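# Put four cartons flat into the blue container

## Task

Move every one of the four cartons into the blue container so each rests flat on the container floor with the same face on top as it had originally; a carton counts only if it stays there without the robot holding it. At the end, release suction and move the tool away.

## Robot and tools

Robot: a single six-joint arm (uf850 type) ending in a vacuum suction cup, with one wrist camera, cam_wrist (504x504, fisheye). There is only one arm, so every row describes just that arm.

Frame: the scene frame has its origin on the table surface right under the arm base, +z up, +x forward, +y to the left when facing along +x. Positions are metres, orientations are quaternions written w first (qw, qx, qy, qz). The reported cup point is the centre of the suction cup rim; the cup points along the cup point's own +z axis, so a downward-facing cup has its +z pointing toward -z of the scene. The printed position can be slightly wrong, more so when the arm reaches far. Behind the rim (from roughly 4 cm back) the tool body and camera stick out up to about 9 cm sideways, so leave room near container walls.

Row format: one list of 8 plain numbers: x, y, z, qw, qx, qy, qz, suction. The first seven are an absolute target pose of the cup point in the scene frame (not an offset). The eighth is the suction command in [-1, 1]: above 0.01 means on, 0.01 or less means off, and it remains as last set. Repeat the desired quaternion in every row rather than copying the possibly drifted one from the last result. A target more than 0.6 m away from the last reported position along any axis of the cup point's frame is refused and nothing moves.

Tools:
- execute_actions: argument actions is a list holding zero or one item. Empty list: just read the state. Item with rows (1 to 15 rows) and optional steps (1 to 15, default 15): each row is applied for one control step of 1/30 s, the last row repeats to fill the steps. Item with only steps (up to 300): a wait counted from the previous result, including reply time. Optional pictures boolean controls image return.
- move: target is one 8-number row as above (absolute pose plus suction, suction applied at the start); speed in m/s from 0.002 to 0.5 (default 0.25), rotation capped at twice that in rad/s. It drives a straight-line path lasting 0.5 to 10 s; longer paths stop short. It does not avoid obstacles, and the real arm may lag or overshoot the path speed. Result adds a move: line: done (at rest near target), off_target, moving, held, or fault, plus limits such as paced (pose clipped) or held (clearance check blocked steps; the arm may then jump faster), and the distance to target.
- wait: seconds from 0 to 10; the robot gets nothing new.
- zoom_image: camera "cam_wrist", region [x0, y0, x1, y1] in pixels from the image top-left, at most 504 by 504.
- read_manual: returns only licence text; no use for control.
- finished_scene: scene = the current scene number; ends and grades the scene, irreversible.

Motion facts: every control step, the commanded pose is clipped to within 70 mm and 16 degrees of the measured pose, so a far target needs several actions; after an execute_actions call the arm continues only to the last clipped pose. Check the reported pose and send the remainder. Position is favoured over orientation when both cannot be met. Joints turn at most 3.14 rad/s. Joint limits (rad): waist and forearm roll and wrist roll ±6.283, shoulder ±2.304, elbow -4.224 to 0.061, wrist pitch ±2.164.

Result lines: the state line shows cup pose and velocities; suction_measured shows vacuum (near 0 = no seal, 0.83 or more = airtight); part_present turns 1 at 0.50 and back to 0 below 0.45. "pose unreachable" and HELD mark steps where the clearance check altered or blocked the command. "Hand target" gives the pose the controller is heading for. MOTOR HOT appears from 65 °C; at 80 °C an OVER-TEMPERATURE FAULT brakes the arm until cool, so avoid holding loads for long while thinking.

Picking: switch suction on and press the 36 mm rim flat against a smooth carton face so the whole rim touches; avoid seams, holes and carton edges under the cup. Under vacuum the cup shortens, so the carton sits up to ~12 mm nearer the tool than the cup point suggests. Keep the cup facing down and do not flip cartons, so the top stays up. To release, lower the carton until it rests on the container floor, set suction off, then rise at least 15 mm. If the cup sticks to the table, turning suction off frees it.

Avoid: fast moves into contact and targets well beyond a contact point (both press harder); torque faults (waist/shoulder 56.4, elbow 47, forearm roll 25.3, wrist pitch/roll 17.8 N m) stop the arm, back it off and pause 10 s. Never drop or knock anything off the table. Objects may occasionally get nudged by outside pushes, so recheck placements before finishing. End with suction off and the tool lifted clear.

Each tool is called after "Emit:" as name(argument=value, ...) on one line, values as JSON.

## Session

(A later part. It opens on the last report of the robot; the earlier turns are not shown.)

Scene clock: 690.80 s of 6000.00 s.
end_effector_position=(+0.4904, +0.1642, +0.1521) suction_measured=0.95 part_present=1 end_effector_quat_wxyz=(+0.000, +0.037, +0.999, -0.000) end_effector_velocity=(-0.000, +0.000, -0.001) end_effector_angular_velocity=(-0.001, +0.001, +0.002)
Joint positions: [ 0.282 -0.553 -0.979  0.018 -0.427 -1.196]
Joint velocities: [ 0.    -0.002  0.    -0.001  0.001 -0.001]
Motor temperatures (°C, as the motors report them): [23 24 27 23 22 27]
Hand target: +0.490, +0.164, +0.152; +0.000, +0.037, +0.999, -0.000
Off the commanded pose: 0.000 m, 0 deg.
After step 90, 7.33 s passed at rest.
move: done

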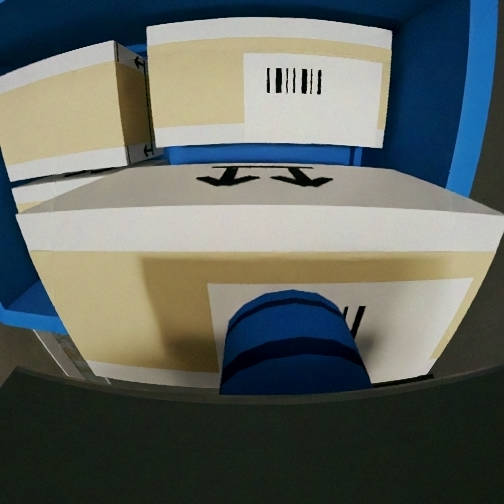

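Emit:
move(target=[0.4922,0.1631,0.145,0,0.0367,0.9993,0,1], speed=0.02)

Emit:
move(target=[0.4922,0.1631,0.11,0,0.0367,0.9993,0,1], speed=0.025)

Scene clock: 713.07 s of 6000.00 s.
end_effector_position=(+0.4922, +0.1631, +0.1450) suction_measured=0.95 part_present=1 end_effector_quat_wxyz=(+0.000, +0.037, +0.999, -0.000) end_effector_velocity=(+0.002, +0.000, +0.000) end_effector_angular_velocity=(+0.001, -0.004, -0.000)
Joint positions: [ 0.279 -0.569 -0.983  0.019 -0.415 -1.2  ]
Joint velocities: [-0.001 -0.001 -0.002 -0.001  0.003 -0.   ]
Motor temperatures (°C, as the motors report them): [23 24 27 23 22 27]
Hand target: +0.492, +0.163, +0.145; +0.000, +0.037, +0.999, -0.000
Off the commanded pose: 0.000 m, 0 deg.
After step 90, 18.57 s passed at rest.
move: done

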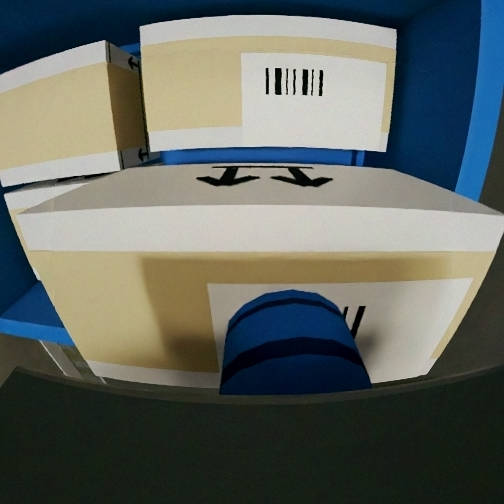

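Scene clock: 714.73 s of 6000.00 s.
end_effector_position=(+0.4922, +0.1631, +0.1101) suction_measured=0.95 part_present=1 end_effector_quat_wxyz=(+0.000, +0.037, +0.999, -0.000) end_effector_velocity=(+0.001, +0.001, +0.000) end_effector_angular_velocity=(+0.001, -0.002, -0.000)
Joint positions: [ 0.279 -0.639 -0.987  0.022 -0.349 -1.203]
Joint velocities: [ 0.    -0.    -0.001  0.001  0.001 -0.   ]
Motor temperatures (°C, as the motors report them): [23 24 27 23 22 27]
Hand target: +0.492, +0.163, +0.110; +0.000, +0.037, +0.999, -0.000
Off the commanded pose: 0.000 m, 0 deg.
move: done

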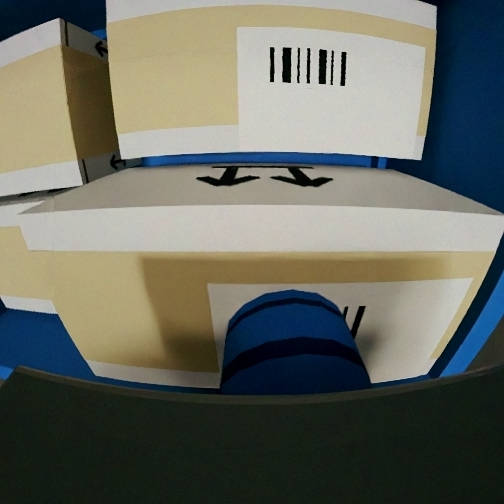

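Emit:
move(target=[0.4922,0.1631,0.078,0,0.0367,0.9993,0,1], speed=0.025)

Emit:
move(target=[0.4922,0.1631,0.066,0,0.0367,0.9993,0,1], speed=0.012)

Scene clock: 720.40 s of 6000.00 s.
end_effector_position=(+0.4922, +0.1631, +0.0781) suction_measured=0.95 part_present=1 end_effector_quat_wxyz=(+0.000, +0.037, +0.999, -0.000) end_effector_velocity=(-0.001, -0.001, -0.001) end_effector_angular_velocity=(-0.000, +0.001, -0.001)
Joint positions: [ 0.28  -0.706 -0.997  0.026 -0.292 -1.206]
Joint velocities: [-0.001 -0.001  0.002 -0.     0.001 -0.   ]
Motor temperatures (°C, as the motors report them): [23 24 27 23 22 27]
Hand target: +0.492, +0.163, +0.078; +0.000, +0.037, +0.999, -0.000
Off the commanded pose: 0.000 m, 0 deg.
After step 90, 1.13 s passed at rest.
move: done

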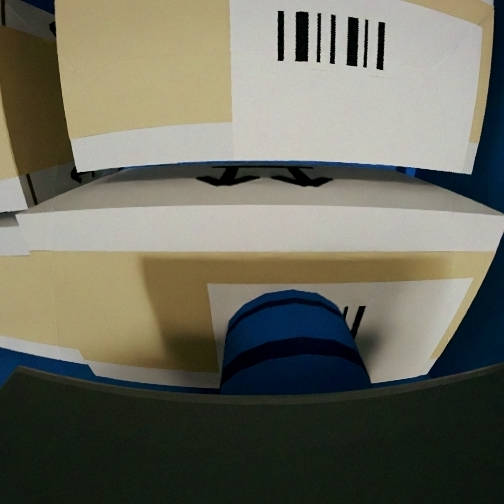

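Scene clock: 721.63 s of 6000.00 s.
end_effector_position=(+0.4925, +0.1632, +0.0699) suction_measured=0.94 part_present=1 end_effector_quat_wxyz=(-0.001, +0.037, +0.999, -0.000) end_effector_velocity=(-0.000, +0.000, +0.000) end_effector_angular_velocity=(+0.001, -0.003, +0.000)
Joint positions: [ 0.28  -0.724 -1.003  0.028 -0.282 -1.208]
Joint velocities: [0.001 0.002 0.003 0.    0.005 0.   ]
Motor temperatures (°C, as the motors report them): [23 24 27 23 22 27]
Hand target: +0.492, +0.163, +0.066; -0.000, +0.037, +0.999, -0.000
Off the commanded pose: 0.004 m, 0 deg.
move: off_target

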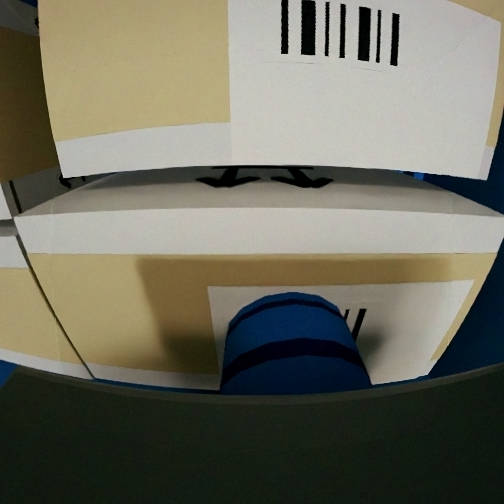

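Emit:
execute_actions(actions=[{"rows":[[0.4922,0.1631,0.0703,0,0.0367,0.9993,0,1],[0.4922,0.1631,0.0703,0,0.0367,0.9993,0,1],[0.4922,0.1631,0.0703,0,0.0367,0.9993,0,1],[0.4922,0.1631,0.0703,0,0.0367,0.9993,0,-1]],"steps":13}], pictures=false)

Emit:
move(target=[0.4922,0.1631,0.15,0,0.0367,0.9993,0,-1], speed=0.08)

Scene clock: 744.70 s of 6000.00 s.
end_effector_position=(+0.4923, +0.1632, +0.0708) suction_measured=0.00 part_present=0 end_effector_quat_wxyz=(+0.000, +0.037, +0.999, +0.000) end_effector_velocity=(-0.000, -0.000, -0.000) end_effector_angular_velocity=(-0.000, +0.002, -0.003)
Joint positions: [ 0.28  -0.721 -1.     0.027 -0.279 -1.208]
Joint velocities: [-0.    -0.001 -0.     0.001 -0.002  0.002]
Motor temperatures (°C, as the motors report them): [23 24 26 23 23 27]
Hand target: +0.492, +0.163, +0.070; -0.000, +0.037, +0.999, +0.000
Off the commanded pose: 0.001 m, 0 deg.
Steps of this call (steps 1 to 90: nothing new was sent; then 19.63 s passed at rest; steps 91 to 103: all 13 steps of this action). Readings (end_effector_position | what the end effector reports):
91: (+0.4924, +0.1632, +0.0700) | suction_measured=0.95 part_present=1
92: (+0.4923, +0.1632, +0.0704) | suction_measured=0.95 part_present=1
94: (+0.4922, +0.1632, +0.0706) | suction_measured=0.65 part_present=1
98: (+0.4923, +0.1632, +0.0708) | suction_measured=0.00 part_present=0
103: the state above

Scene clock: 746.27 s of 6000.00 s.
end_effector_position=(+0.4921, +0.1631, +0.1498) suction_measured=0.00 part_present=0 end_effector_quat_wxyz=(-0.000, +0.037, +0.999, +0.000) end_effector_velocity=(-0.000, -0.000, +0.000) end_effector_angular_velocity=(-0.000, +0.001, +0.000)
Joint positions: [ 0.279 -0.56  -0.984  0.019 -0.425 -1.2  ]
Joint velocities: [-0.     0.001  0.001 -0.001 -0.001 -0.   ]
Motor temperatures (°C, as the motors report them): [23 24 26 23 23 27]
Hand target: +0.492, +0.163, +0.150; -0.000, +0.037, +0.999, +0.000
Off the commanded pose: 0.000 m, 0 deg.
move: done

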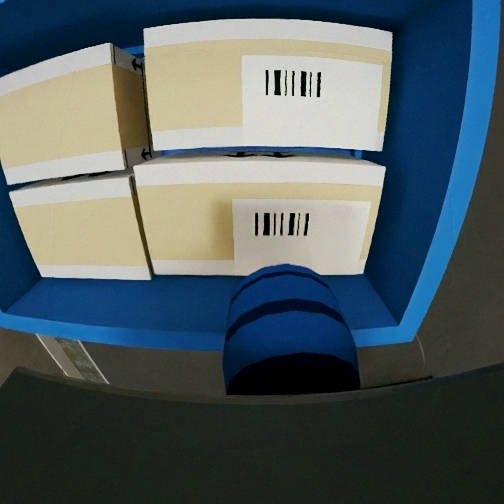

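Emit:
move(target=[0.498,0.2137,0.25,0,0.0367,0.9993,0,-1], speed=0.15)

Scene clock: 750.27 s of 6000.00 s.
end_effector_position=(+0.4980, +0.2136, +0.2497) suction_measured=0.00 part_present=0 end_effector_quat_wxyz=(-0.000, +0.037, +0.999, -0.000) end_effector_velocity=(+0.000, +0.001, +0.001) end_effector_angular_velocity=(+0.000, -0.001, +0.000)
Joint positions: [ 0.363 -0.439 -1.086  0.013 -0.649 -1.109]
Joint velocities: [ 0.001  0.001 -0.002  0.    -0.003  0.   ]
Motor temperatures (°C, as the motors report them): [23 24 26 23 23 27]
Hand target: +0.498, +0.214, +0.250; -0.000, +0.037, +0.999, +0.000
Off the commanded pose: 0.000 m, 0 deg.
move: done

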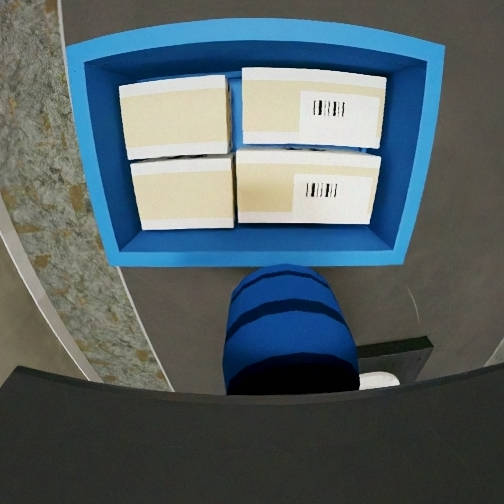

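Emit:
zoom_image(camera="cam_wrist", region=[100,50,410,250])

Region (100, 50, 410, 250) of cam_wrist's 504x504 image, scaled by 1.626, with more detail than that image has; it fills the top 325 rows of this view, and the rest is white.

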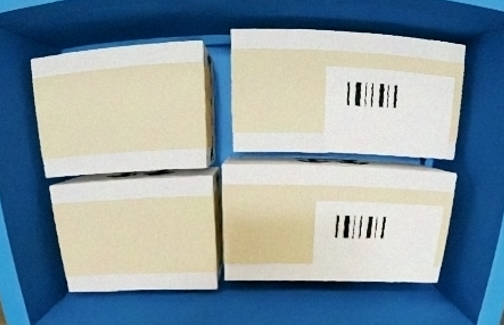

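Emit:
zoom_image(camera="cam_wrist", region=[225,140,395,235])

Emit:
zoom_image(camera="cam_wrist", region=[225,60,395,155])

Emit:
zoom_image(camera="cam_wrist", region=[110,65,250,240])

Region (225, 140, 395, 235) of cam_wrist's 504x504 image, scaled by 2.965, with more detail than that image has; it fills the top 282 rows of this view, and the rest is white.

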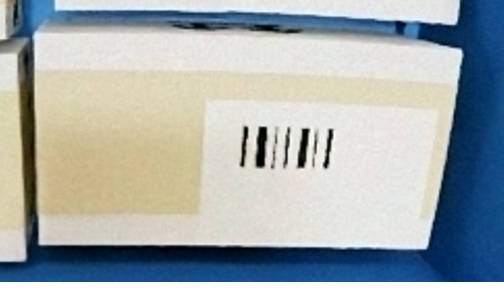

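Region (225, 60, 395, 155) of cam_wrist's 504x504 image, scaled by 2.965, with more detail than that image has; it fills the top 282 rows of this view, and the rest is white.

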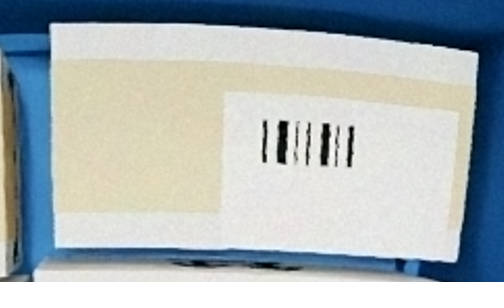

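Region (110, 65, 250, 240) of cam_wrist's 504x504 image, scaled by 2.880, with more detail than that image has; it fills the left 403 columns of this view, and the rest is white.

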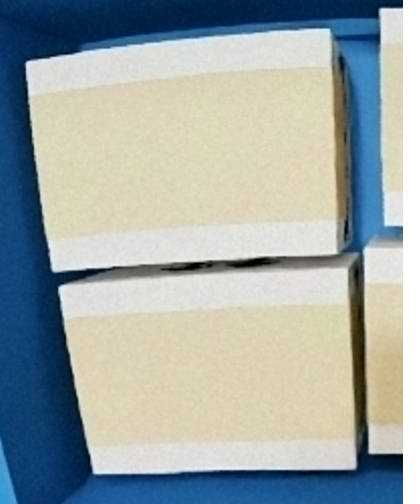

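Emit:
zoom_image(camera="cam_wrist", region=[340,130,400,175])

Emit:
zoom_image(camera="cam_wrist", region=[215,130,275,175])

Region (340, 130, 400, 175) of cam_wrist's 504x504 image, scaled by 8.400, with more detail than that image has; it fills the top 378 rows of this view, and the rest is white.

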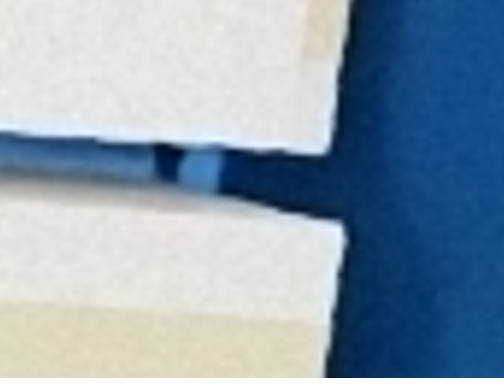

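Region (215, 130, 275, 175) of cam_wrist's 504x504 image, scaled by 8.400, with more detail than that image has; it fills the top 378 rows of this view, and the rest is white.

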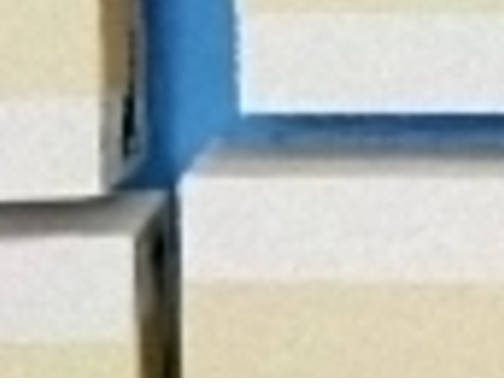

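Emit:
zoom_image(camera="cam_wrist", region=[110,65,180,117])

Emit:
zoom_image(camera="cam_wrist", region=[190,58,260,110])

Emit:
zoom_image(camera="cam_wrist", region=[115,135,185,187])

Region (110, 65, 180, 117) of cam_wrist's 504x504 image, scaled by 7.200, with more detail than that image has; it fills the top 374 rows of this view, and the rest is white.

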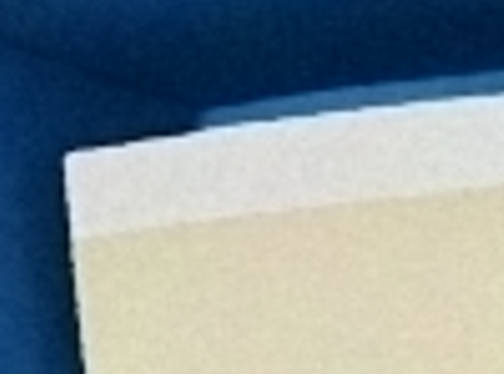

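Region (190, 58, 260, 110) of cam_wrist's 504x504 image, scaled by 7.200, with more detail than that image has; it fills the top 374 rows of this view, and the rest is white.

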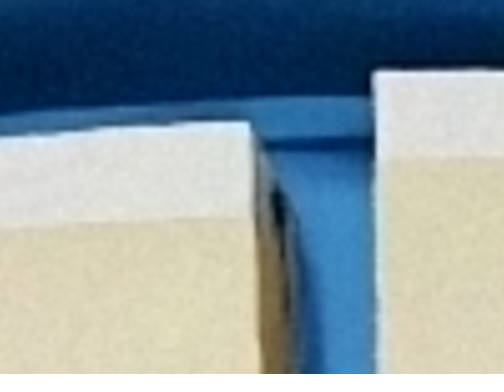

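Region (115, 135, 185, 187) of cam_wrist's 504x504 image, scaled by 7.200, with more detail than that image has; it fills the top 374 rows of this view, and the rest is white.

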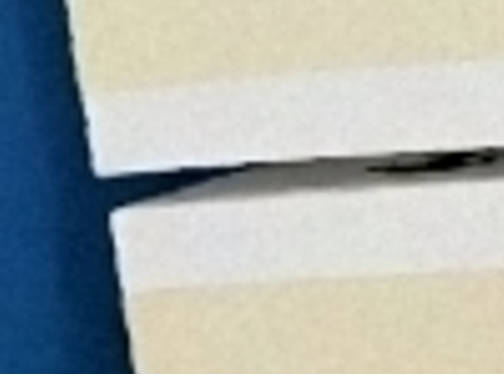

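Emit:
move(target=[0.42,0.0,0.30,0,0,1,0,-1], speed=0.25)

Scene clock: 827.80 s of 6000.00 s.
end_effector_position=(+0.4194, +0.0005, +0.3000) suction_measured=0.00 part_present=0 end_effector_quat_wxyz=(+0.000, -0.000, +1.000, +0.000) end_effector_velocity=(-0.001, -0.001, -0.000) end_effector_angular_velocity=(+0.000, +0.000, +0.000)
Joint positions: [-0.043 -0.092 -0.776  0.012 -0.687 -1.587]
Joint velocities: [-0.003  0.001  0.001  0.     0.    -0.004]
Motor temperatures (°C, as the motors report them): [23 24 27 23 22 27]
Hand target: +0.419, +0.000, +0.300; +0.000, -0.000, +1.000, +0.000
Off the commanded pose: 0.001 m, 0 deg.
After step 90, 73.13 s passed at rest.
move: done

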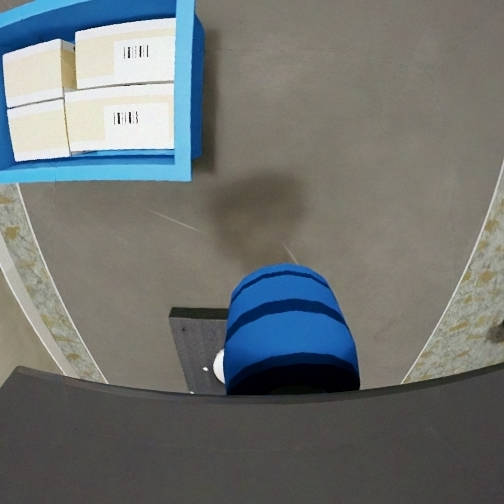

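Emit:
finished_scene(scene=2)

The scene is finished: the task was done.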